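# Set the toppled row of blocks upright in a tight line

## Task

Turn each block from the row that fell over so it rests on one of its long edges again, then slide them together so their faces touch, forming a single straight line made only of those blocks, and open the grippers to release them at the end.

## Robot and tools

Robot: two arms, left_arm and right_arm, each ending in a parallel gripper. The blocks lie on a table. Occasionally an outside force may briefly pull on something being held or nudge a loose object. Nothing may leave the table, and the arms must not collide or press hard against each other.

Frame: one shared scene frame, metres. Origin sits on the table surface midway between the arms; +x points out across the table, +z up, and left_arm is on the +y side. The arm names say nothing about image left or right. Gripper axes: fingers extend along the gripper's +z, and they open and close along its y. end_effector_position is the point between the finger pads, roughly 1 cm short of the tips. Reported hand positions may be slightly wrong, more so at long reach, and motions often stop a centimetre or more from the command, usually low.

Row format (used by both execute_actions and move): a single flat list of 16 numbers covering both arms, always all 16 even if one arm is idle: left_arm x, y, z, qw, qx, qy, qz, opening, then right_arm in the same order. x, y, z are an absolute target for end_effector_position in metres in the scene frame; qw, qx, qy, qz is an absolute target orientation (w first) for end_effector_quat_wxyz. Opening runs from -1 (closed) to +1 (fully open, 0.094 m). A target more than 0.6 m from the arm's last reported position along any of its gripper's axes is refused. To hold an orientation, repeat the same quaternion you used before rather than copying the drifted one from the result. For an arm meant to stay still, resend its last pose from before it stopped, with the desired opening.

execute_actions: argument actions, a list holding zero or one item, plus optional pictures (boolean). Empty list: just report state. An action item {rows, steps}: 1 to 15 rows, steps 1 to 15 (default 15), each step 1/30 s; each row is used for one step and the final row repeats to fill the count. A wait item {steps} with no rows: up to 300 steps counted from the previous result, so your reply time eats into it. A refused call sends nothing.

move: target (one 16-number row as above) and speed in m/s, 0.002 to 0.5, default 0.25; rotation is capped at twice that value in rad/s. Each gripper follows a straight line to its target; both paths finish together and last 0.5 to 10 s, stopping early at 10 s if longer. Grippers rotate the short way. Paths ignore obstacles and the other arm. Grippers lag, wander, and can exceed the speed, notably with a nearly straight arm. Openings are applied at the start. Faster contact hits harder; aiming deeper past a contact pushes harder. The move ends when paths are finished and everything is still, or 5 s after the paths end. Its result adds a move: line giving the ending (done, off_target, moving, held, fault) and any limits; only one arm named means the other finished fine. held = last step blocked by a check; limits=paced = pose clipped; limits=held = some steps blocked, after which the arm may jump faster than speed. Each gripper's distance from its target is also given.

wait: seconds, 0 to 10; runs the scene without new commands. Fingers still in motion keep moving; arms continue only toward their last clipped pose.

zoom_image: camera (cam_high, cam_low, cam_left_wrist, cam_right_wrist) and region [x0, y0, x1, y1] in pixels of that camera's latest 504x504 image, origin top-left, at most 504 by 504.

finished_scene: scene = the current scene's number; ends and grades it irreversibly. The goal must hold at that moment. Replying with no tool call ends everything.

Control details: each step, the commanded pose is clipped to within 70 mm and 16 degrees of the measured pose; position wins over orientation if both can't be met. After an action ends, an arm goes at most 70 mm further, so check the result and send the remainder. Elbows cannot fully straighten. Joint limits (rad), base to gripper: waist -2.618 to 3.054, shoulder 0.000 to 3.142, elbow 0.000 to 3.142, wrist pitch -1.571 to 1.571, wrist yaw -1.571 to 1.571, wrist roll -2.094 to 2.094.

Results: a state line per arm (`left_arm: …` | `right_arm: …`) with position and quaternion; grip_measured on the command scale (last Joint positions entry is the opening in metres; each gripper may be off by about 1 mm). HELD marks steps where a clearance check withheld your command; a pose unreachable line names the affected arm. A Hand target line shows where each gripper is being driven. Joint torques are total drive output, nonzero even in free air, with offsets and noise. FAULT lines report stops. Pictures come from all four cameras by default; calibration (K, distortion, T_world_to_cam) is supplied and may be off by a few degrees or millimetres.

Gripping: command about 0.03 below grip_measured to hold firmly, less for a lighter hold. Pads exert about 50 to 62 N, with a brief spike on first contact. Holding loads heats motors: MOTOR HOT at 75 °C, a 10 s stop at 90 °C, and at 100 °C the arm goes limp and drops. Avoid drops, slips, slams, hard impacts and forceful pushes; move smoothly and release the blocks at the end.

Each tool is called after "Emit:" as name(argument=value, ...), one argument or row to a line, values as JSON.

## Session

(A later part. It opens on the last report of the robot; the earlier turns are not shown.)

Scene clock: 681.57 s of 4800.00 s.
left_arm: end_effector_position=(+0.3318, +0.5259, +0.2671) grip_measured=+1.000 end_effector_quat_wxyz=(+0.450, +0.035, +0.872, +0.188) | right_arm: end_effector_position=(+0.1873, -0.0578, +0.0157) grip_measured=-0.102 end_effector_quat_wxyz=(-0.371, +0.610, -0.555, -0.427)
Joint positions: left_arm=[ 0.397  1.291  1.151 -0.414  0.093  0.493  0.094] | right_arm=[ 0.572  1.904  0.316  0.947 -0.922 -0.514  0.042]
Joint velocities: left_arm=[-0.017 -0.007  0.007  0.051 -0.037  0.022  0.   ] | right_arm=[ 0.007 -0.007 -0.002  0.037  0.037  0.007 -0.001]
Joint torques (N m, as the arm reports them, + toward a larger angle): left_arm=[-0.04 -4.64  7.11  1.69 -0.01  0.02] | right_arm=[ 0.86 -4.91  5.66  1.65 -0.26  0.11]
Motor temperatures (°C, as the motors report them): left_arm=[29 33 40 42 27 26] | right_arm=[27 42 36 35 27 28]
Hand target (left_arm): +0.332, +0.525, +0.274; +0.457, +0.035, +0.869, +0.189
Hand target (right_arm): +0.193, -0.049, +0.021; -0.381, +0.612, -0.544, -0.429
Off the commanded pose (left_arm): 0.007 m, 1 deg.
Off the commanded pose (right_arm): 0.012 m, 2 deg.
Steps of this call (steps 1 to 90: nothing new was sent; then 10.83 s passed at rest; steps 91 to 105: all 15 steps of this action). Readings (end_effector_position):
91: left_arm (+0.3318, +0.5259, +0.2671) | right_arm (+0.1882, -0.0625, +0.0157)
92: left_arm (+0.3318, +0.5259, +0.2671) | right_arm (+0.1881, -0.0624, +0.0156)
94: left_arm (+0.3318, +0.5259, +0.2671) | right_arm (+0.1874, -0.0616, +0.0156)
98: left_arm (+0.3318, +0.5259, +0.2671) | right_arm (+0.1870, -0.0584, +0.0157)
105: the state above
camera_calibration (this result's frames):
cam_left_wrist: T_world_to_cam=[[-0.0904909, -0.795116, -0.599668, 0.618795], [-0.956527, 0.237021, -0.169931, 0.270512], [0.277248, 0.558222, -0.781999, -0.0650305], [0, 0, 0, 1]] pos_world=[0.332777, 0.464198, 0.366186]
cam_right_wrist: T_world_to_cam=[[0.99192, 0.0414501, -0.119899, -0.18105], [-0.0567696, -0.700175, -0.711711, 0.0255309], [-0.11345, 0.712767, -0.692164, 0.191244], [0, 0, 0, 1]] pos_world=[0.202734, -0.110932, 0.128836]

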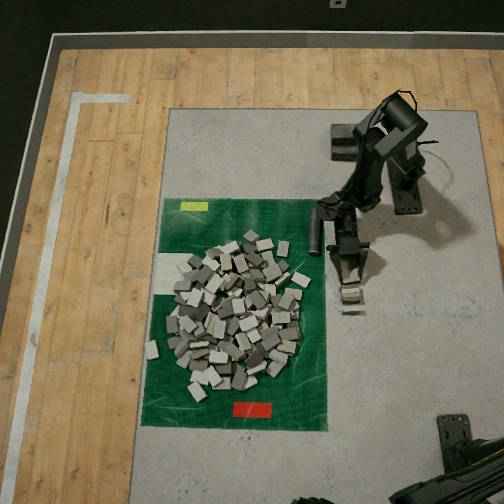

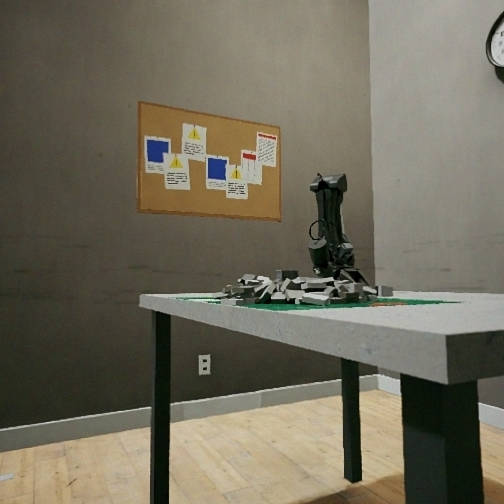

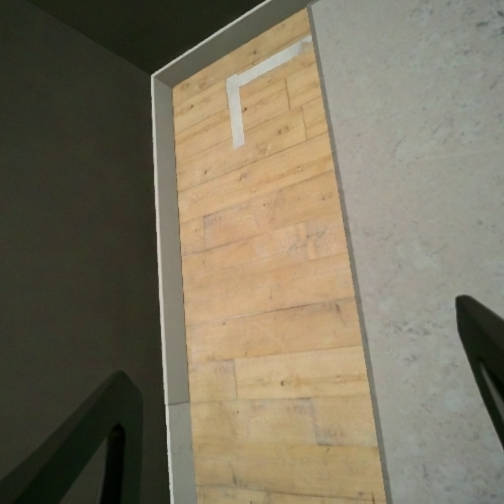

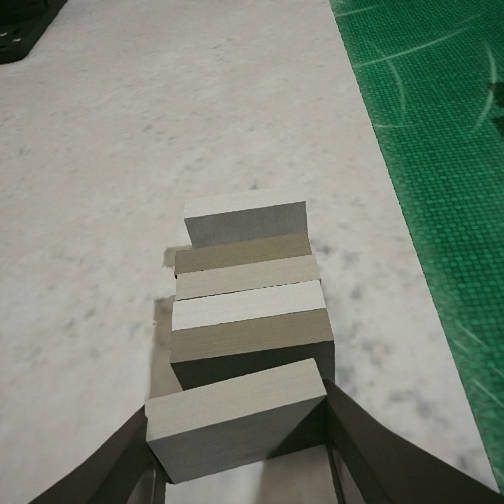

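Emit:
execute_actions(
  actions=[
    {"rows":[[0.332,0.525,0.274,0.457,0.035,0.869,0.189,1,0.190,-0.056,0.018,0.3812,-0.6121,0.5444,0.4286,-0.13],[0.332,0.525,0.274,0.457,0.035,0.869,0.189,1,0.190,-0.056,0.018,0.3812,-0.6121,0.5444,0.4286,-0.115],[0.332,0.525,0.274,0.457,0.035,0.869,0.189,1,0.190,-0.056,0.018,0.3812,-0.6121,0.5444,0.4286,-0.105],[0.332,0.525,0.274,0.457,0.035,0.869,0.189,1,0.190,-0.056,0.018,0.3812,-0.6121,0.5444,0.4286,-0.095],[0.332,0.525,0.274,0.457,0.035,0.869,0.189,1,0.190,-0.056,0.018,0.3812,-0.6121,0.5444,0.4286,-0.085],[0.332,0.525,0.274,0.457,0.035,0.869,0.189,1,0.190,-0.056,0.018,0.3812,-0.6121,0.5444,0.4286,-0.07],[0.332,0.525,0.274,0.457,0.035,0.869,0.189,1,0.190,-0.056,0.018,0.3812,-0.6121,0.5444,0.4286,-0.05],[0.332,0.525,0.274,0.457,0.035,0.869,0.189,1,0.190,-0.056,0.018,0.3812,-0.6121,0.5444,0.4286,-0.02],[0.332,0.525,0.274,0.457,0.035,0.869,0.189,1,0.190,-0.056,0.018,0.3812,-0.6121,0.5444,0.4286,0.02],[0.332,0.525,0.274,0.457,0.035,0.869,0.189,1,0.190,-0.056,0.018,0.3812,-0.6121,0.5444,0.4286,0.07],[0.332,0.525,0.274,0.457,0.035,0.869,0.189,1,0.190,-0.056,0.018,0.3812,-0.6121,0.5444,0.4286,0.13],[0.332,0.525,0.274,0.457,0.035,0.869,0.189,1,0.190,-0.056,0.018,0.3812,-0.6121,0.5444,0.4286,0.2],[0.332,0.525,0.274,0.457,0.035,0.869,0.189,1,0.190,-0.056,0.018,0.3812,-0.6121,0.5444,0.4286,0.27],[0.332,0.525,0.274,0.457,0.035,0.869,0.189,1,0.190,-0.056,0.018,0.3812,-0.6121,0.5444,0.4286,0.34],[0.332,0.525,0.274,0.457,0.035,0.869,0.189,1,0.190,-0.056,0.018,0.3812,-0.6121,0.5444,0.4286,0.4]],"steps":15},
  ],
  pictures=false,
)

Emit:
move(
  target=[0.332,0.525,0.274,0.457,0.035,0.869,0.189,1,0.188,-0.095,0.05,0.3812,-0.6121,0.5444,0.4286,0.4],
  speed=0.08,
)

Scene clock: 695.43 s of 4800.00 s.
left_arm: end_effector_position=(+0.3318, +0.5259, +0.2671) grip_measured=+1.000 end_effector_quat_wxyz=(+0.450, +0.035, +0.872, +0.188) | right_arm: end_effector_position=(+0.1882, -0.0571, +0.0164) grip_measured=+0.366 end_effector_quat_wxyz=(-0.375, +0.611, -0.552, -0.426)
Joint positions: left_arm=[ 0.397  1.291  1.151 -0.414  0.093  0.493  0.094] | right_arm=[ 0.572  1.911  0.316  0.966 -0.923 -0.513  0.064]
Joint velocities: left_arm=[ 0.007  0.002 -0.022 -0.022  0.037 -0.037  0.   ] | right_arm=[-0.002 -0.007 -0.002  0.007  0.022  0.051  0.065]
Joint torques (N m, as the arm reports them, + toward a larger angle): left_arm=[-0.04 -4.72  7.21  1.69  0.    0.03] | right_arm=[-0.35 -4.8   3.69  1.65 -0.35 -0.04]
Motor temperatures (°C, as the motors report them): left_arm=[29 33 40 42 27 26] | right_arm=[27 42 36 36 27 28]
Hand target (left_arm): +0.332, +0.525, +0.274; +0.457, +0.035, +0.869, +0.189
Hand target (right_arm): +0.190, -0.056, +0.018; -0.381, +0.612, -0.545, -0.428
Off the commanded pose (left_arm): 0.007 m, 1 deg.
Off the commanded pose (right_arm): 0.003 m, 1 deg.
Steps of this call (steps 1 to 90: nothing new was sent; then 10.37 s passed at rest; steps 91 to 105: all 15 steps of this action). Readings (end_effector_position):
91: left_arm (+0.3318, +0.5259, +0.2671) | right_arm (+0.1874, -0.0577, +0.0159)
92: left_arm (+0.3318, +0.5259, +0.2671) | right_arm (+0.1875, -0.0577, +0.0158)
94: left_arm (+0.3318, +0.5259, +0.2671) | right_arm (+0.1876, -0.0576, +0.0156)
98: left_arm (+0.3318, +0.5259, +0.2671) | right_arm (+0.1878, -0.0574, +0.0156)
105: the state above

Scene clock: 697.07 s of 4800.00 s.
left_arm: end_effector_position=(+0.3318, +0.5259, +0.2671) grip_measured=+1.000 end_effector_quat_wxyz=(+0.450, +0.035, +0.872, +0.188) | right_arm: end_effector_position=(+0.1880, -0.0939, +0.0438) grip_measured=+0.398 end_effector_quat_wxyz=(-0.373, +0.611, -0.553, -0.426)
Joint positions: left_arm=[ 0.397  1.291  1.151 -0.414  0.093  0.493  0.094] | right_arm=[ 0.426  1.627  0.284  0.566 -1.035 -0.686  0.066]
Joint velocities: left_arm=[-0.012 -0.007 -0.017  0.007  0.007 -0.022  0.   ] | right_arm=[ 0.002 -0.017 -0.007 -0.095 -0.007 -0.037  0.   ]
Joint torques (N m, as the arm reports them, + toward a larger angle): left_arm=[-0.1  -4.7   7.12  1.7   0.01  0.02] | right_arm=[-0.68 -6.5   4.41  1.14 -0.45 -0.11]
Motor temperatures (°C, as the motors report them): left_arm=[29 33 40 42 27 26] | right_arm=[27 42 36 36 27 28]
Hand target (left_arm): +0.332, +0.525, +0.274; +0.457, +0.035, +0.869, +0.189
Hand target (right_arm): +0.188, -0.095, +0.050; -0.380, +0.613, -0.545, -0.428
Off the commanded pose (left_arm): 0.007 m, 1 deg.
Off the commanded pose (right_arm): 0.006 m, 1 deg.
move: done
camera_calibration (this result's frames):
cam_left_wrist: T_world_to_cam=[[-0.0904909, -0.795116, -0.599668, 0.618795], [-0.956527, 0.237021, -0.169931, 0.270512], [0.277248, 0.558222, -0.781999, -0.0650305], [0, 0, 0, 1]] pos_world=[0.332777, 0.464198, 0.366186]
cam_right_wrist: T_world_to_cam=[[0.992512, 0.0435452, -0.114118, -0.17703], [-0.0515688, -0.697551, -0.714677, 0.0197632], [-0.110724, 0.715211, -0.690083, 0.236101], [0, 0, 0, 1]] pos_world=[0.202865, -0.147367, 0.156851]

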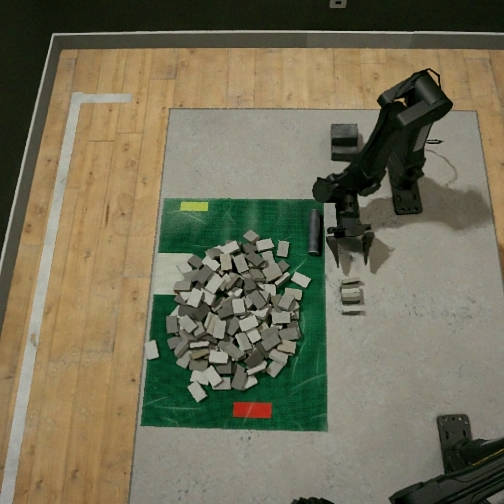

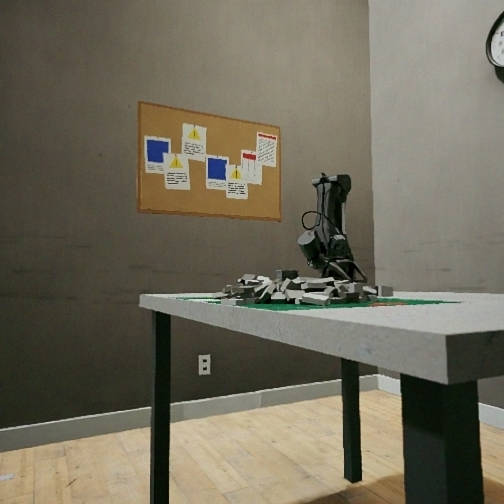

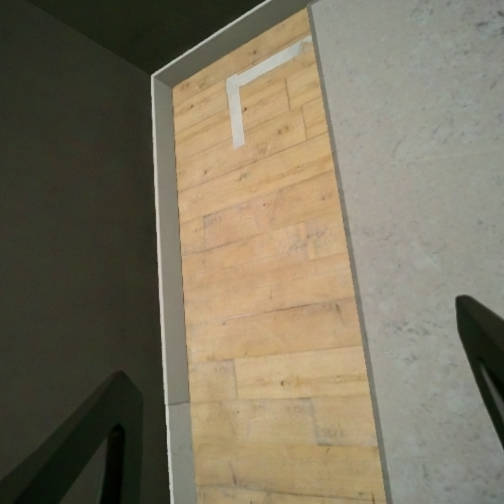

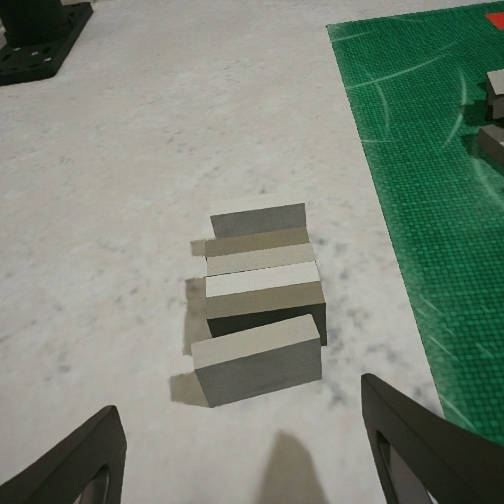

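Emit:
move(
  target=[0.332,0.525,0.274,0.457,0.035,0.869,0.189,1,0.186,-0.03,0.10,0,-0.0584,0.9983,0,1.0],
  speed=0.3,
)

Emit:
zoom_image(
  camera="cam_right_wrist",
  region=[0,100,504,504],
)

Scene clock: 703.60 s of 4800.00 s.
left_arm: end_effector_position=(+0.3318, +0.5259, +0.2671) grip_measured=+1.000 end_effector_quat_wxyz=(+0.450, +0.035, +0.872, +0.188) | right_arm: end_effector_position=(+0.1859, -0.0348, +0.0931) grip_measured=+1.000 end_effector_quat_wxyz=(-0.002, -0.068, +0.998, -0.003)
Joint positions: left_arm=[ 0.397  1.291  1.151 -0.414  0.093  0.493  0.094] | right_arm=[ 1.04   1.909  1.565 -1.233 -0.     0.995  0.094]
Joint velocities: left_arm=[-0.012 -0.002 -0.012 -0.007 -0.007  0.037  0.   ] | right_arm=[ 0.002  0.007 -0.012 -0.051 -0.022 -0.007  0.   ]
Joint torques (N m, as the arm reports them, + toward a larger angle): left_arm=[-0.05 -4.7   7.11  1.69  0.02  0.04] | right_arm=[ 0.62 -8.14  9.31  0.1  -0.02  0.1 ]
Motor temperatures (°C, as the motors report them): left_arm=[29 33 40 42 27 26] | right_arm=[27 42 36 35 27 28]
Hand target (left_arm): +0.332, +0.525, +0.274; +0.457, +0.035, +0.869, +0.189
Hand target (right_arm): +0.185, -0.029, +0.100; +0.001, -0.066, +0.998, +0.003
Off the commanded pose (left_arm): 0.007 m, 1 deg.
Off the commanded pose (right_arm): 0.008 m, 1 deg.
move: done
camera_calibration (this result's frames):
cam_left_wrist: T_world_to_cam=[[-0.0904909, -0.795116, -0.599668, 0.618795], [-0.956527, 0.237021, -0.169931, 0.270512], [0.277248, 0.558222, -0.781999, -0.0650305], [0, 0, 0, 1]] pos_world=[0.332777, 0.464198, 0.366186]
cam_right_wrist: T_world_to_cam=[[0.0195255, -0.999298, 0.0319808, -0.0409636], [-0.921616, -0.00558846, 0.388062, 0.179224], [-0.38761, -0.0370512, -0.921078, 0.274467], [0, 0, 0, 1]] pos_world=[0.272362, -0.0297639, 0.184566]

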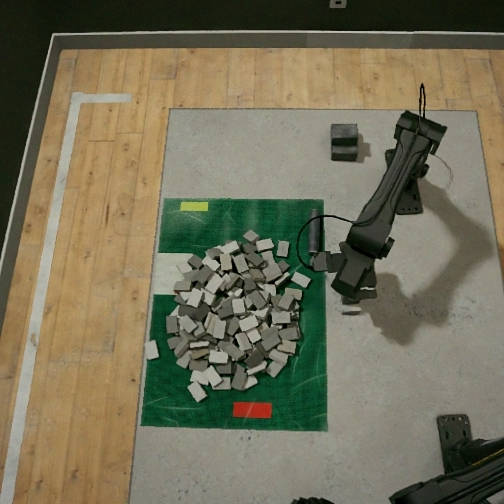

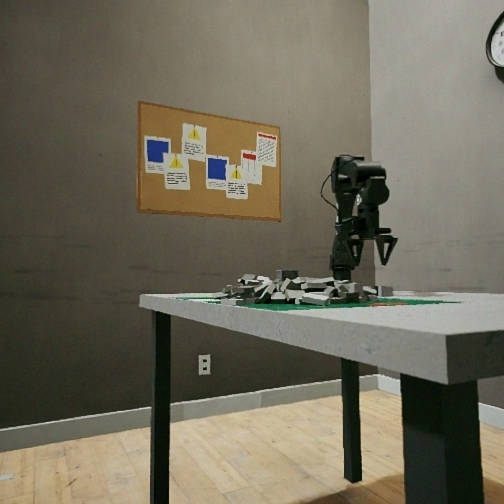

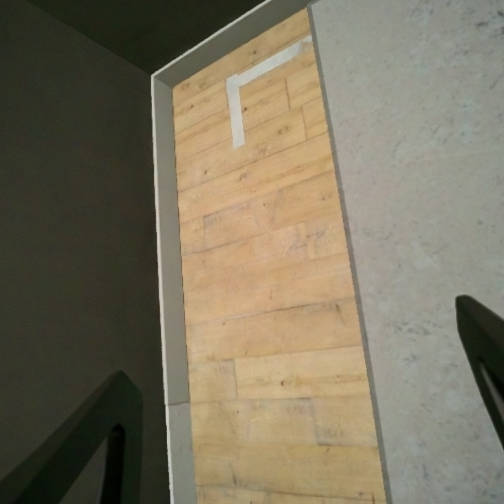

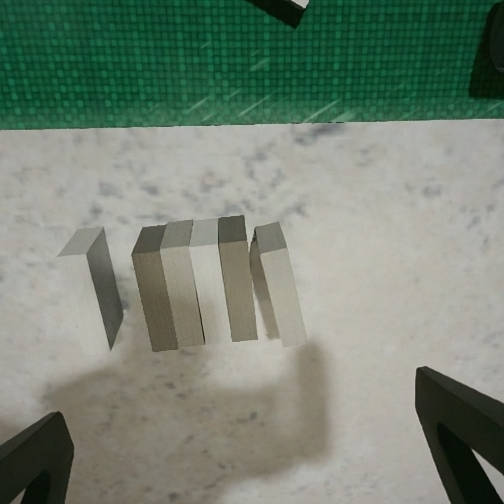

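Region (0, 100, 504, 504) of cam_right_wrist's 504x504 image, scaled by 1.000; it fills the top 404 rows of this view, and the rest is white.

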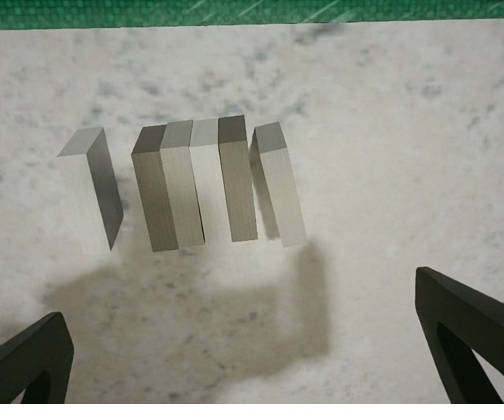

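Emit:
move(
  target=[0.332,0.525,0.274,0.457,0.035,0.869,0.189,1,0.189,-0.008,0.065,0,-0.0584,0.9983,0,1.0],
  speed=0.08,
)

Scene clock: 728.20 s of 4800.00 s.
left_arm: end_effector_position=(+0.3318, +0.5259, +0.2671) grip_measured=+1.000 end_effector_quat_wxyz=(+0.450, +0.035, +0.872, +0.188) | right_arm: end_effector_position=(+0.1858, -0.0234, +0.0559) grip_measured=+1.000 end_effector_quat_wxyz=(-0.013, -0.060, +0.998, -0.023)
Joint positions: left_arm=[ 0.397  1.291  1.151 -0.414  0.093  0.493  0.094] | right_arm=[ 1.054  2.017  1.565 -1.172 -0.001  1.025  0.094]
Joint velocities: left_arm=[-0.002  0.002 -0.012  0.037 -0.037  0.037  0.   ] | right_arm=[-0.012  0.022 -0.007  0.037 -0.022  0.007  0.   ]
Joint torques (N m, as the arm reports them, + toward a larger angle): left_arm=[-0.05 -4.69  7.04  1.68  0.01  0.03] | right_arm=[ 0.77 -9.37  9.25  0.36  0.    0.13]
Motor temperatures (°C, as the motors report them): left_arm=[29 33 40 42 27 26] | right_arm=[27 44 38 33 27 28]
Hand target (left_arm): +0.332, +0.525, +0.274; +0.457, +0.035, +0.869, +0.189
Hand target (right_arm): +0.189, -0.008, +0.065; -0.000, -0.058, +0.998, +0.000
Off the commanded pose (left_arm): 0.007 m, 1 deg.
Off the commanded pose (right_arm): 0.018 m, 3 deg.
After step 90, 20.73 s passed at rest.
move: off_target (right_arm)
camera_calibration (this result's frames):
cam_left_wrist: T_world_to_cam=[[-0.0904909, -0.795116, -0.599668, 0.618795], [-0.956527, 0.237021, -0.169931, 0.270512], [0.277248, 0.558222, -0.781999, -0.0650305], [0, 0, 0, 1]] pos_world=[0.332777, 0.464198, 0.366186]
cam_right_wrist: T_world_to_cam=[[0.00416729, -0.997212, 0.0745095, -0.0278376], [-0.913821, 0.0264609, 0.405254, 0.191976], [-0.406095, -0.0697772, -0.911163, 0.24262], [0, 0, 0, 1]] pos_world=[0.274075, -0.0159105, 0.145342]

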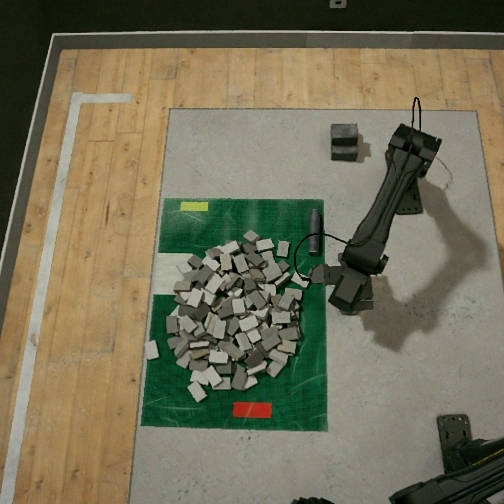

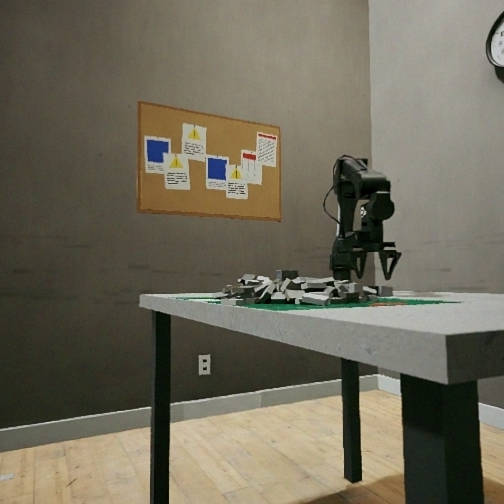

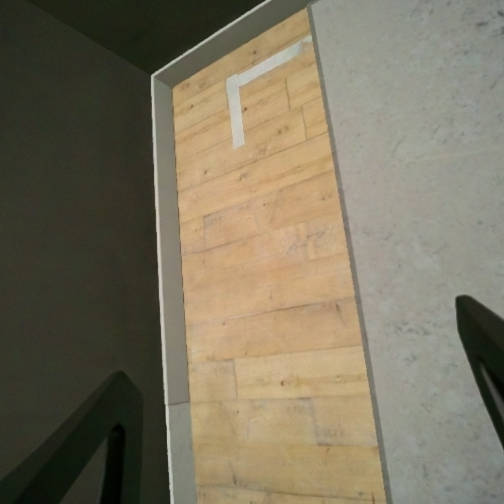

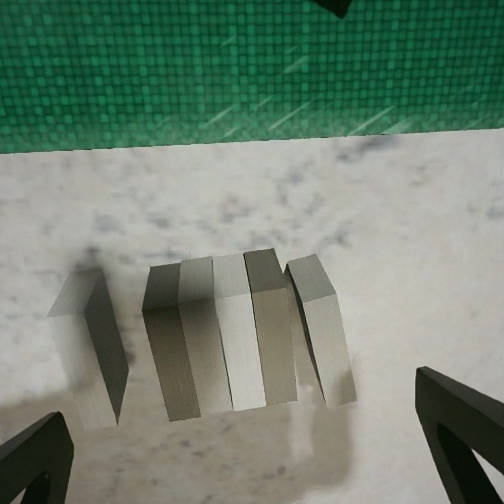

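Emit:
execute_actions(
  actions=[],
)

Scene clock: 739.23 s of 4800.00 s.
left_arm: end_effector_position=(+0.3318, +0.5259, +0.2671) grip_measured=+1.000 end_effector_quat_wxyz=(+0.450, +0.035, +0.872, +0.188) | right_arm: end_effector_position=(+0.1860, -0.0231, +0.0558) grip_measured=+1.000 end_effector_quat_wxyz=(-0.012, -0.059, +0.998, -0.023)
Joint positions: left_arm=[ 0.397  1.291  1.151 -0.414  0.093  0.493  0.094] | right_arm=[ 1.054  2.017  1.565 -1.171 -0.001  1.026  0.094]
Joint velocities: left_arm=[ 0.002 -0.012 -0.022 -0.037 -0.022  0.007  0.   ] | right_arm=[ 0.012 -0.007 -0.007 -0.037  0.022  0.022  0.   ]
Joint torques (N m, as the arm reports them, + toward a larger angle): left_arm=[-0.07 -4.72  7.11  1.69  0.    0.04] | right_arm=[ 0.75 -9.37  9.31  0.36 -0.02  0.09]
Motor temperatures (°C, as the motors report them): left_arm=[29 33 40 42 27 26] | right_arm=[27 45 38 33 27 28]
Hand target (left_arm): +0.332, +0.525, +0.274; +0.457, +0.035, +0.869, +0.189
Hand target (right_arm): +0.189, -0.008, +0.065; -0.000, -0.058, +0.998, +0.000
Off the commanded pose (left_arm): 0.007 m, 1 deg.
Off the commanded pose (right_arm): 0.018 m, 3 deg.
Steps of this call (steps 1 to 90: nothing new was sent; then 8.03 s passed at rest). Readings (end_effector_position):
1: left_arm (+0.3318, +0.5259, +0.2671) | right_arm (+0.1858, -0.0233, +0.0559)
2: left_arm (+0.3318, +0.5259, +0.2671) | right_arm (+0.1859, -0.0233, +0.0559)
4: left_arm (+0.3318, +0.5259, +0.2671) | right_arm (+0.1859, -0.0233, +0.0559)
8: left_arm (+0.3318, +0.5259, +0.2671) | right_arm (+0.1859, -0.0232, +0.0559)
90: the state above
camera_calibration (this result's frames):
cam_left_wrist: T_world_to_cam=[[-0.0904909, -0.795116, -0.599668, 0.618795], [-0.956527, 0.237021, -0.169931, 0.270512], [0.277248, 0.558222, -0.781999, -0.0650305], [0, 0, 0, 1]] pos_world=[0.332777, 0.464198, 0.366186]
cam_right_wrist: T_world_to_cam=[[0.00297703, -0.997316, 0.0731515, -0.0271979], [-0.914068, 0.0269529, 0.404665, 0.192209], [-0.40555, -0.0680701, -0.911535, 0.242648], [0, 0, 0, 1]] pos_world=[0.274179, -0.0157884, 0.145392]

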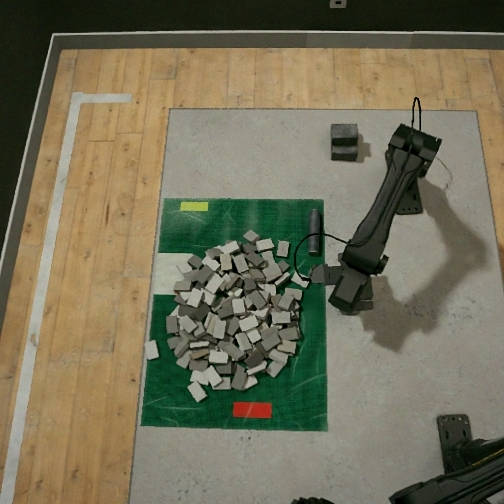

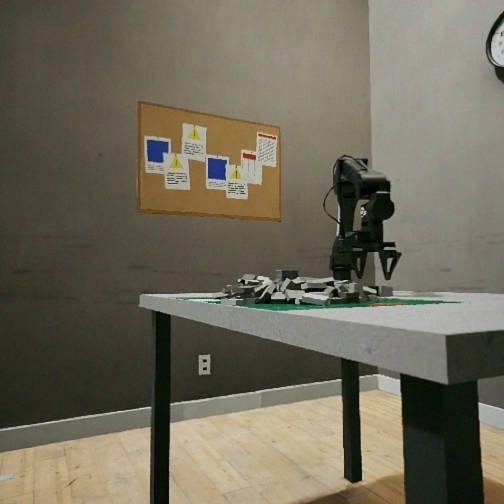

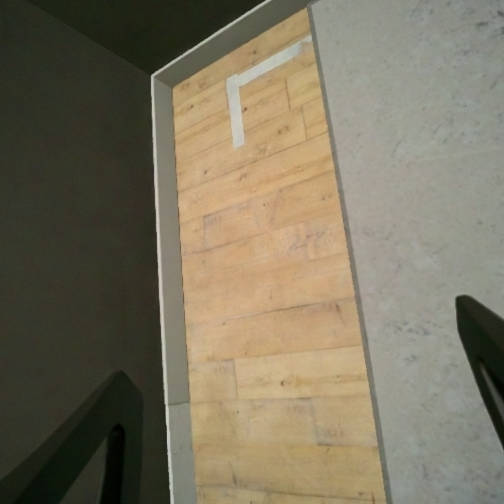

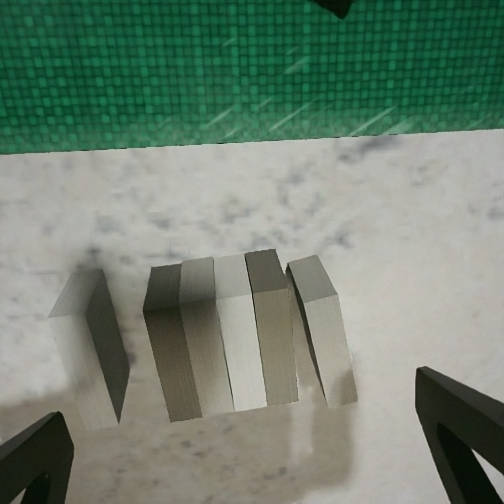

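Emit:
execute_actions(
  actions=[
    {"rows": [[0.332,0.525,0.274,0.457,0.035,0.869,0.189,1,0.189,-0.006,0.065,0,-0.0584,0.9983,0,1],[0.332,0.525,0.274,0.457,0.035,0.869,0.189,1,0.189,-0.004,0.065,0,-0.0584,0.9983,0,1],[0.332,0.525,0.274,0.457,0.035,0.869,0.189,1,0.189,-0.002,0.065,0,-0.0584,0.9983,0,1],[0.332,0.525,0.274,0.457,0.035,0.869,0.189,1,0.189,0.0,0.065,0,-0.0584,0.9983,0,1],[0.332,0.525,0.274,0.457,0.035,0.869,0.189,1,0.189,0.002,0.065,0,-0.0584,0.9983,0,1],[0.332,0.525,0.274,0.457,0.035,0.869,0.189,1,0.189,0.004,0.065,0,-0.0584,0.9983,0,1]], "steps": 15},
  ],
)

Scene clock: 746.00 s of 4800.00 s.
left_arm: end_effector_position=(+0.3318, +0.5259, +0.2671) grip_measured=+1.000 end_effector_quat_wxyz=(+0.450, +0.035, +0.872, +0.188) | right_arm: end_effector_position=(+0.1884, -0.0052, +0.0575) grip_measured=+1.000 end_effector_quat_wxyz=(-0.006, -0.060, +0.998, -0.011)
Joint positions: left_arm=[ 0.397  1.291  1.151 -0.414  0.093  0.493  0.094] | right_arm=[ 1.067  2.056  1.632 -1.171 -0.001  1.039  0.094]
Joint velocities: left_arm=[-0.012 -0.002 -0.012  0.037  0.051  0.022  0.   ] | right_arm=[ 0.017 -0.017  0.012 -0.051  0.066  0.007  0.   ]
Joint torques (N m, as the arm reports them, + toward a larger angle): left_arm=[-0.07 -4.69  7.09  1.68  0.01  0.04] | right_arm=[ 0.65 -9.49  9.09  0.2   0.    0.09]
Motor temperatures (°C, as the motors report them): left_arm=[29 33 40 42 27 26] | right_arm=[27 45 38 33 27 28]
Hand target (left_arm): +0.332, +0.525, +0.274; +0.457, +0.035, +0.869, +0.189
Hand target (right_arm): +0.189, +0.004, +0.065; +0.000, -0.058, +0.998, +0.000
Off the commanded pose (left_arm): 0.007 m, 1 deg.
Off the commanded pose (right_arm): 0.012 m, 1 deg.
Steps of this call (steps 1 to 90: nothing new was sent; then 3.27 s passed at rest; steps 91 to 105: all 15 steps of this action). Readings (end_effector_position):
91: left_arm (+0.3318, +0.5259, +0.2671) | right_arm (+0.1861, -0.0228, +0.0561)
92: left_arm (+0.3318, +0.5259, +0.2671) | right_arm (+0.1866, -0.0217, +0.0566)
94: left_arm (+0.3318, +0.5259, +0.2671) | right_arm (+0.1881, -0.0170, +0.0581)
98: left_arm (+0.3318, +0.5259, +0.2671) | right_arm (+0.1893, -0.0065, +0.0594)
105: the state above
camera_calibration (this result's frames):
cam_left_wrist: T_world_to_cam=[[-0.0904909, -0.795116, -0.599668, 0.618795], [-0.956527, 0.237021, -0.169931, 0.270512], [0.277248, 0.558222, -0.781999, -0.0650305], [0, 0, 0, 1]] pos_world=[0.332777, 0.464198, 0.366186]
cam_right_wrist: T_world_to_cam=[[0.00305606, -0.998792, 0.0490432, -0.00816303], [-0.918602, 0.0165767, 0.394836, 0.194669], [-0.395172, -0.0462578, -0.917442, 0.244855], [0, 0, 0, 1]] pos_world=[0.275608, -0.0000537012, 0.148178]

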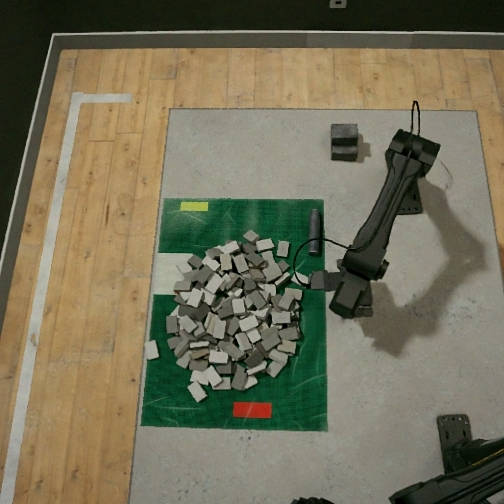

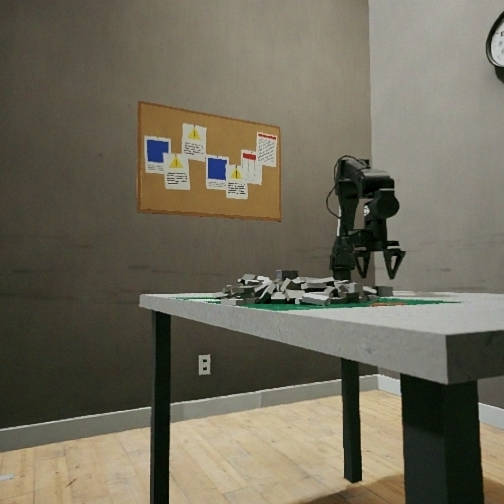

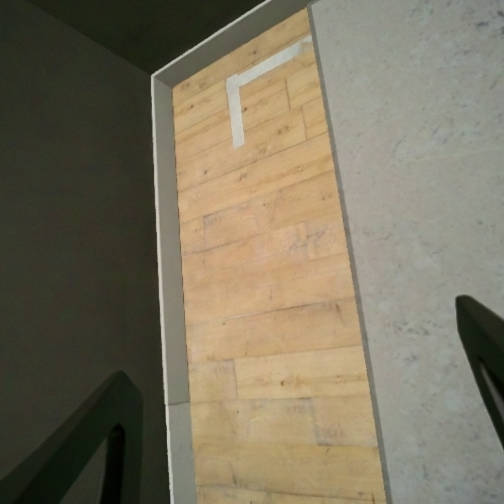

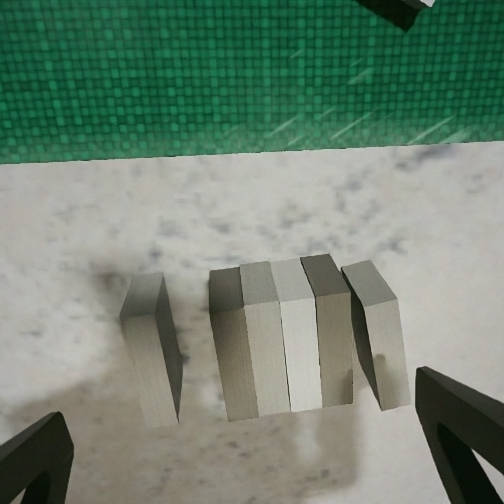

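Emit:
execute_actions(
  actions=[
    {"rows": [[0.332,0.525,0.274,0.457,0.035,0.869,0.189,1,0.189,-0.004,0.065,0,-0.0584,0.9983,0,1],[0.332,0.525,0.274,0.457,0.035,0.869,0.189,1,0.189,-0.006,0.065,0,-0.0584,0.9983,0,1],[0.332,0.525,0.274,0.457,0.035,0.869,0.189,1,0.189,-0.008,0.065,0,-0.0584,0.9983,0,1],[0.332,0.525,0.274,0.457,0.035,0.869,0.189,1,0.189,-0.010,0.065,0,-0.0584,0.9983,0,1],[0.332,0.525,0.274,0.457,0.035,0.869,0.189,1,0.189,-0.012,0.065,0,-0.0584,0.9983,0,1],[0.332,0.525,0.274,0.457,0.035,0.869,0.189,1,0.189,-0.013,0.065,0,-0.0584,0.9983,0,1],[0.332,0.525,0.274,0.457,0.035,0.869,0.189,1,0.189,-0.014,0.065,0,-0.0584,0.9983,0,1],[0.332,0.525,0.274,0.457,0.035,0.869,0.189,1,0.189,-0.015,0.065,0,-0.0584,0.9983,0,1]], "steps": 15},
  ],
)

Scene clock: 770.07 s of 4800.00 s.
left_arm: end_effector_position=(+0.3318, +0.5259, +0.2671) grip_measured=+1.000 end_effector_quat_wxyz=(+0.450, +0.035, +0.872, +0.188) | right_arm: end_effector_position=(+0.1843, -0.0147, +0.0568) grip_measured=+1.000 end_effector_quat_wxyz=(-0.008, -0.059, +0.998, -0.015)
Joint positions: left_arm=[ 0.397  1.291  1.151 -0.414  0.093  0.493  0.094] | right_arm=[ 1.067  2.026  1.584 -1.163 -0.001  1.04   0.094]
Joint velocities: left_arm=[-0.002 -0.007  0.007  0.037 -0.022  0.095  0.   ] | right_arm=[-0.012  0.002 -0.012 -0.051 -0.037  0.007  0.   ]
Joint torques (N m, as the arm reports them, + toward a larger angle): left_arm=[-0.05 -4.7   7.05  1.68  0.    0.04] | right_arm=[ -0.7  -11.99   5.25   0.37   0.03  -0.09]
Motor temperatures (°C, as the motors report them): left_arm=[29 33 40 43 27 26] | right_arm=[27 46 38 32 27 28]
Hand target (left_arm): +0.332, +0.525, +0.274; +0.457, +0.035, +0.869, +0.189
Hand target (right_arm): +0.189, -0.015, +0.065; +0.000, -0.058, +0.998, -0.000
Off the commanded pose (left_arm): 0.007 m, 1 deg.
Off the commanded pose (right_arm): 0.009 m, 2 deg.
Steps of this call (steps 1 to 90: nothing new was sent; then 20.57 s passed at rest; steps 91 to 105: all 15 steps of this action). Readings (end_effector_position):
91: left_arm (+0.3318, +0.5259, +0.2671) | right_arm (+0.1884, -0.0052, +0.0575)
92: left_arm (+0.3318, +0.5259, +0.2671) | right_arm (+0.1884, -0.0052, +0.0575)
94: left_arm (+0.3318, +0.5259, +0.2671) | right_arm (+0.1883, -0.0056, +0.0572)
98: left_arm (+0.3318, +0.5259, +0.2671) | right_arm (+0.1852, -0.0127, +0.0559)
105: the state above
camera_calibration (this result's frames):
cam_left_wrist: T_world_to_cam=[[-0.0904909, -0.795116, -0.599668, 0.618795], [-0.956527, 0.237021, -0.169931, 0.270512], [0.277248, 0.558222, -0.781999, -0.0650305], [0, 0, 0, 1]] pos_world=[0.332777, 0.464198, 0.366186]
cam_right_wrist: T_world_to_cam=[[0.00212514, -0.998307, 0.0581211, -0.0178925], [-0.917016, 0.0212359, 0.398284, 0.190887], [-0.398844, -0.0541444, -0.915419, 0.242581], [0, 0, 0, 1]] pos_world=[0.271837, -0.00878152, 0.147075]

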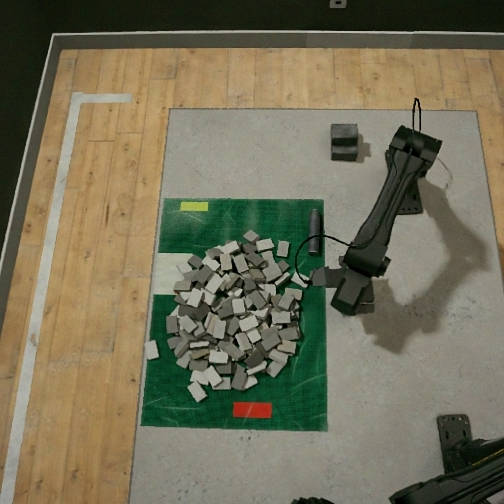

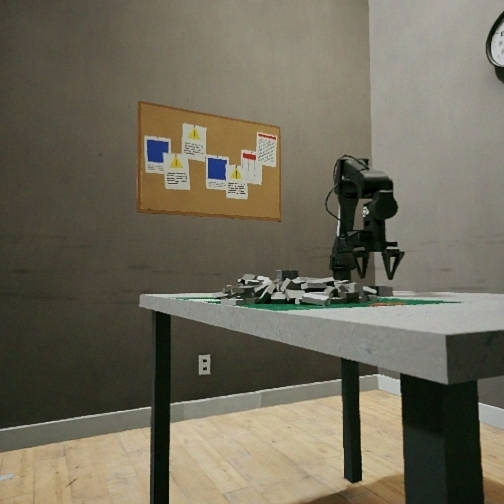

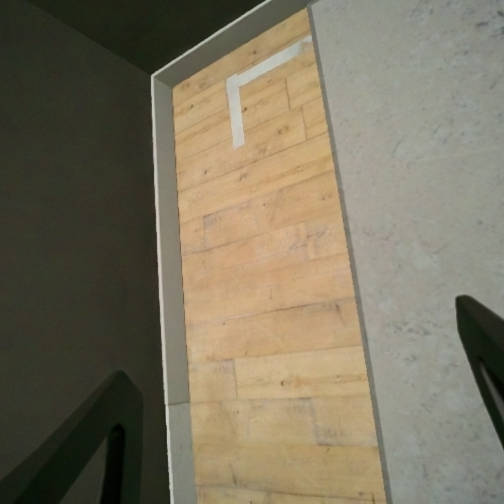

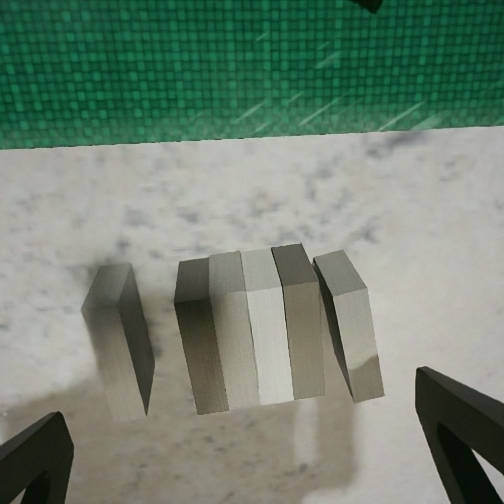

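Emit:
execute_actions(
  actions=[
    {"rows": [[0.332,0.525,0.274,0.457,0.035,0.869,0.189,1,0.190,-0.013,0.064,0,-0.0584,0.9983,0,1],[0.332,0.525,0.274,0.457,0.035,0.869,0.189,1,0.190,-0.012,0.063,0,-0.0584,0.9983,0,1],[0.332,0.525,0.274,0.457,0.035,0.869,0.189,1,0.190,-0.011,0.062,0,-0.0584,0.9983,0,1],[0.332,0.525,0.274,0.457,0.035,0.869,0.189,1,0.190,-0.011,0.061,0,-0.0584,0.9983,0,1],[0.332,0.525,0.274,0.457,0.035,0.869,0.189,1,0.190,-0.011,0.060,0,-0.0584,0.9983,0,1],[0.332,0.525,0.274,0.457,0.035,0.869,0.189,1,0.190,-0.011,0.059,0,-0.0584,0.9983,0,1],[0.332,0.525,0.274,0.457,0.035,0.869,0.189,1,0.190,-0.011,0.058,0,-0.0584,0.9983,0,1],[0.332,0.525,0.274,0.457,0.035,0.869,0.189,1,0.190,-0.011,0.057,0,-0.0584,0.9983,0,1],[0.332,0.525,0.274,0.457,0.035,0.869,0.189,1,0.190,-0.011,0.056,0,-0.0584,0.9983,0,1],[0.332,0.525,0.274,0.457,0.035,0.869,0.189,1,0.190,-0.011,0.055,0,-0.0584,0.9983,0,1]], "steps": 15},
  ],
)

Scene clock: 778.40 s of 4800.00 s.
left_arm: end_effector_position=(+0.3318, +0.5259, +0.2671) grip_measured=+1.000 end_effector_quat_wxyz=(+0.450, +0.035, +0.872, +0.188) | right_arm: end_effector_position=(+0.1869, -0.0086, +0.0566) grip_measured=+1.000 end_effector_quat_wxyz=(-0.002, -0.059, +0.998, -0.003)
Joint positions: left_arm=[ 0.397  1.291  1.151 -0.414  0.093  0.493  0.094] | right_arm=[ 1.067  2.026  1.584 -1.137 -0.001  1.04   0.094]
Joint velocities: left_arm=[-0.007  0.012  0.007 -0.007  0.022 -0.037  0.   ] | right_arm=[-0.002 -0.007 -0.007  0.051 -0.095 -0.081  0.   ]
Joint torques (N m, as the arm reports them, + toward a larger angle): left_arm=[-0.14 -4.67  7.03  1.69  0.    0.03] | right_arm=[ -0.6  -10.22   4.73   0.4    0.04  -0.08]
Motor temperatures (°C, as the motors report them): left_arm=[29 33 40 43 27 26] | right_arm=[27 47 37 32 27 28]
Hand target (left_arm): +0.332, +0.525, +0.274; +0.457, +0.035, +0.869, +0.189
Hand target (right_arm): +0.190, -0.011, +0.055; -0.000, -0.058, +0.998, -0.000
Off the commanded pose (left_arm): 0.007 m, 1 deg.
Off the commanded pose (right_arm): 0.004 m, 0 deg.
Steps of this call (steps 1 to 90: nothing new was sent; then 4.83 s passed at rest; steps 91 to 105: all 15 steps of this action). Readings (end_effector_position):
91: left_arm (+0.3318, +0.5259, +0.2671) | right_arm (+0.1844, -0.0145, +0.0568)
92: left_arm (+0.3318, +0.5259, +0.2671) | right_arm (+0.1844, -0.0144, +0.0568)
94: left_arm (+0.3318, +0.5259, +0.2671) | right_arm (+0.1845, -0.0141, +0.0568)
98: left_arm (+0.3318, +0.5259, +0.2671) | right_arm (+0.1854, -0.0122, +0.0567)
105: the state above
camera_calibration (this result's frames):
cam_left_wrist: T_world_to_cam=[[-0.0904909, -0.795116, -0.599668, 0.618795], [-0.956527, 0.237021, -0.169931, 0.270512], [0.277248, 0.558222, -0.781999, -0.0650305], [0, 0, 0, 1]] pos_world=[0.332777, 0.464198, 0.366186]
cam_right_wrist: T_world_to_cam=[[0.00163372, -0.999431, 0.0337029, -0.0103539], [-0.921229, 0.0116069, 0.388848, 0.194495], [-0.389018, -0.0316833, -0.920685, 0.242491], [0, 0, 0, 1]] pos_world=[0.273525, -0.0049226, 0.147978]

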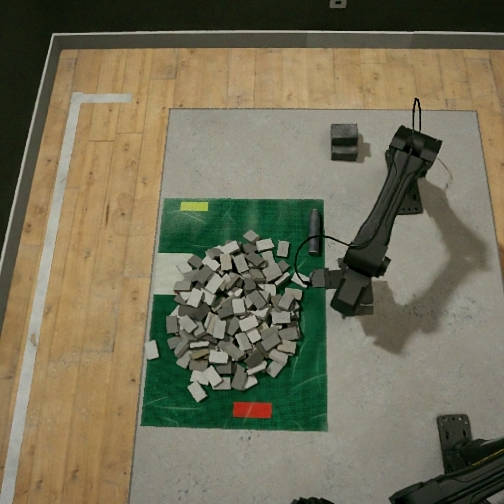

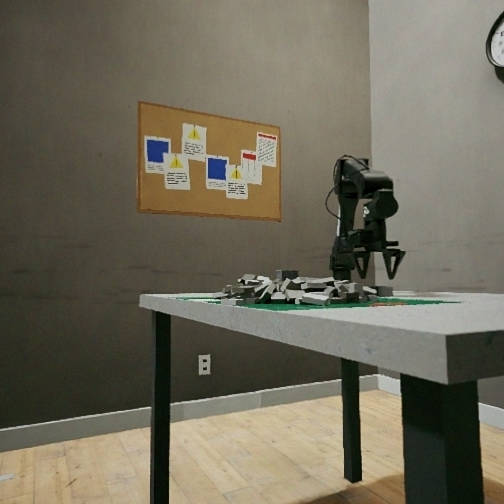

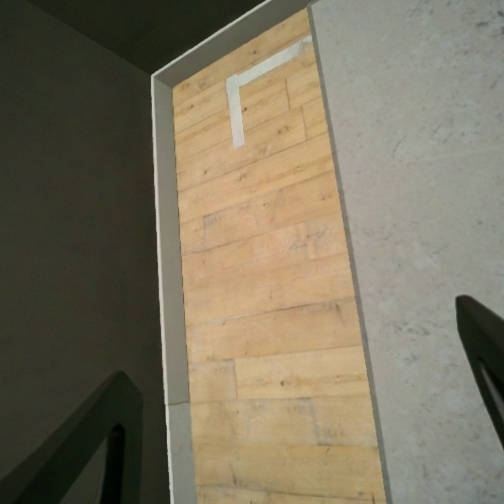

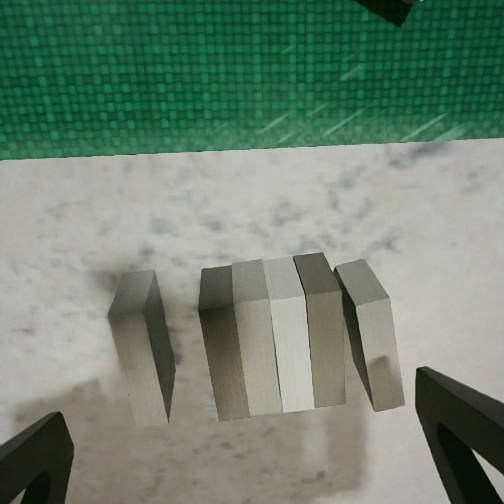

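Emit:
execute_actions(
  actions=[
    {"rows": [[0.332,0.525,0.274,0.457,0.035,0.869,0.189,1,0.190,-0.011,0.057,0,-0.0584,0.9983,0,1],[0.332,0.525,0.274,0.457,0.035,0.869,0.189,1,0.190,-0.012,0.058,0,-0.0584,0.9983,0,1],[0.332,0.525,0.274,0.457,0.035,0.869,0.189,1,0.190,-0.012,0.058,0,-0.0584,0.9983,0,1],[0.332,0.525,0.274,0.457,0.035,0.869,0.189,1,0.190,-0.013,0.058,0,-0.0584,0.9983,0,1],[0.332,0.525,0.274,0.457,0.035,0.869,0.189,1,0.190,-0.013,0.058,0,-0.0584,0.9983,0,1],[0.332,0.525,0.274,0.457,0.035,0.869,0.189,1,0.190,-0.014,0.058,0,-0.0584,0.9983,0,1],[0.332,0.525,0.274,0.457,0.035,0.869,0.189,1,0.190,-0.014,0.058,0,-0.0584,0.9983,0,1],[0.332,0.525,0.274,0.457,0.035,0.869,0.189,1,0.190,-0.015,0.058,0,-0.0584,0.9983,0,1]], "steps": 15},
  ],
)

Scene clock: 785.83 s of 4800.00 s.
left_arm: end_effector_position=(+0.3318, +0.5259, +0.2671) grip_measured=+1.000 end_effector_quat_wxyz=(+0.450, +0.035, +0.872, +0.188) | right_arm: end_effector_position=(+0.1849, -0.0132, +0.0515) grip_measured=+1.000 end_effector_quat_wxyz=(-0.006, -0.060, +0.998, -0.010)
Joint positions: left_arm=[ 0.397  1.291  1.151 -0.414  0.093  0.493  0.094] | right_arm=[ 1.067  2.026  1.563 -1.131 -0.001  1.039  0.094]
Joint velocities: left_arm=[-0.007 -0.002 -0.017  0.007 -0.037 -0.007  0.   ] | right_arm=[-0.007  0.002 -0.007 -0.007  0.007  0.066  0.   ]
Joint torques (N m, as the arm reports them, + toward a larger angle): left_arm=[-0.07 -4.62  7.09  1.67  0.    0.04] | right_arm=[ -0.91 -11.46   5.35   0.34   0.03  -0.11]
Motor temperatures (°C, as the motors report them): left_arm=[29 33 41 43 27 26] | right_arm=[27 47 37 32 27 28]
Hand target (left_arm): +0.332, +0.525, +0.274; +0.457, +0.035, +0.869, +0.189
Hand target (right_arm): +0.190, -0.015, +0.058; +0.000, -0.058, +0.998, -0.001
Off the commanded pose (left_arm): 0.007 m, 1 deg.
Off the commanded pose (right_arm): 0.008 m, 1 deg.
Steps of this call (steps 1 to 90: nothing new was sent; then 3.93 s passed at rest; steps 91 to 105: all 15 steps of this action). Readings (end_effector_position):
91: left_arm (+0.3318, +0.5259, +0.2671) | right_arm (+0.1874, -0.0077, +0.0566)
92: left_arm (+0.3318, +0.5259, +0.2671) | right_arm (+0.1874, -0.0077, +0.0566)
94: left_arm (+0.3318, +0.5259, +0.2671) | right_arm (+0.1874, -0.0077, +0.0566)
98: left_arm (+0.3318, +0.5259, +0.2671) | right_arm (+0.1865, -0.0097, +0.0546)
105: the state above
camera_calibration (this result's frames):
cam_left_wrist: T_world_to_cam=[[-0.0904909, -0.795116, -0.599668, 0.618795], [-0.956527, 0.237021, -0.169931, 0.270512], [0.277248, 0.558222, -0.781999, -0.0650305], [0, 0, 0, 1]] pos_world=[0.332777, 0.464198, 0.366186]
cam_right_wrist: T_world_to_cam=[[0.00265249, -0.998844, 0.0480012, -0.0156781], [-0.91878, 0.0165149, 0.394424, 0.194012], [-0.39476, -0.0451488, -0.917674, 0.237591], [0, 0, 0, 1]] pos_world=[0.272088, -0.00813704, 0.142261]

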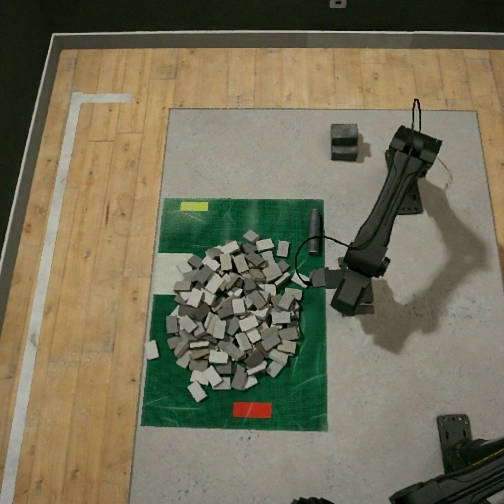

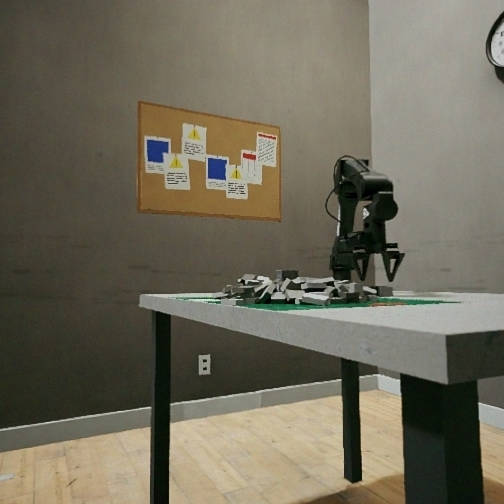

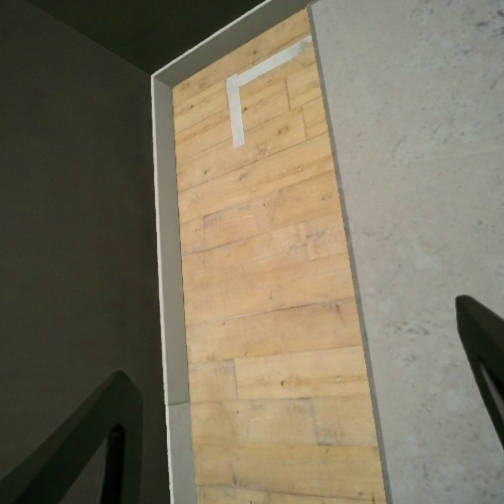

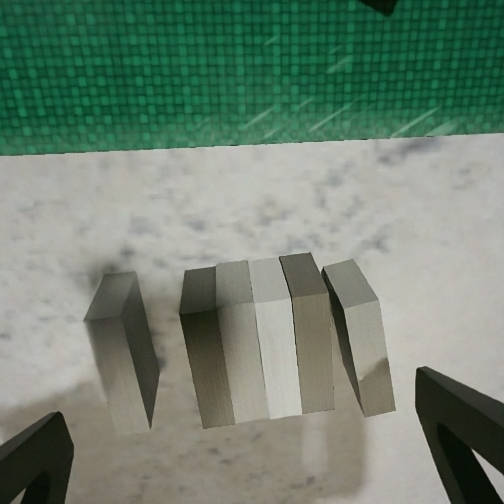

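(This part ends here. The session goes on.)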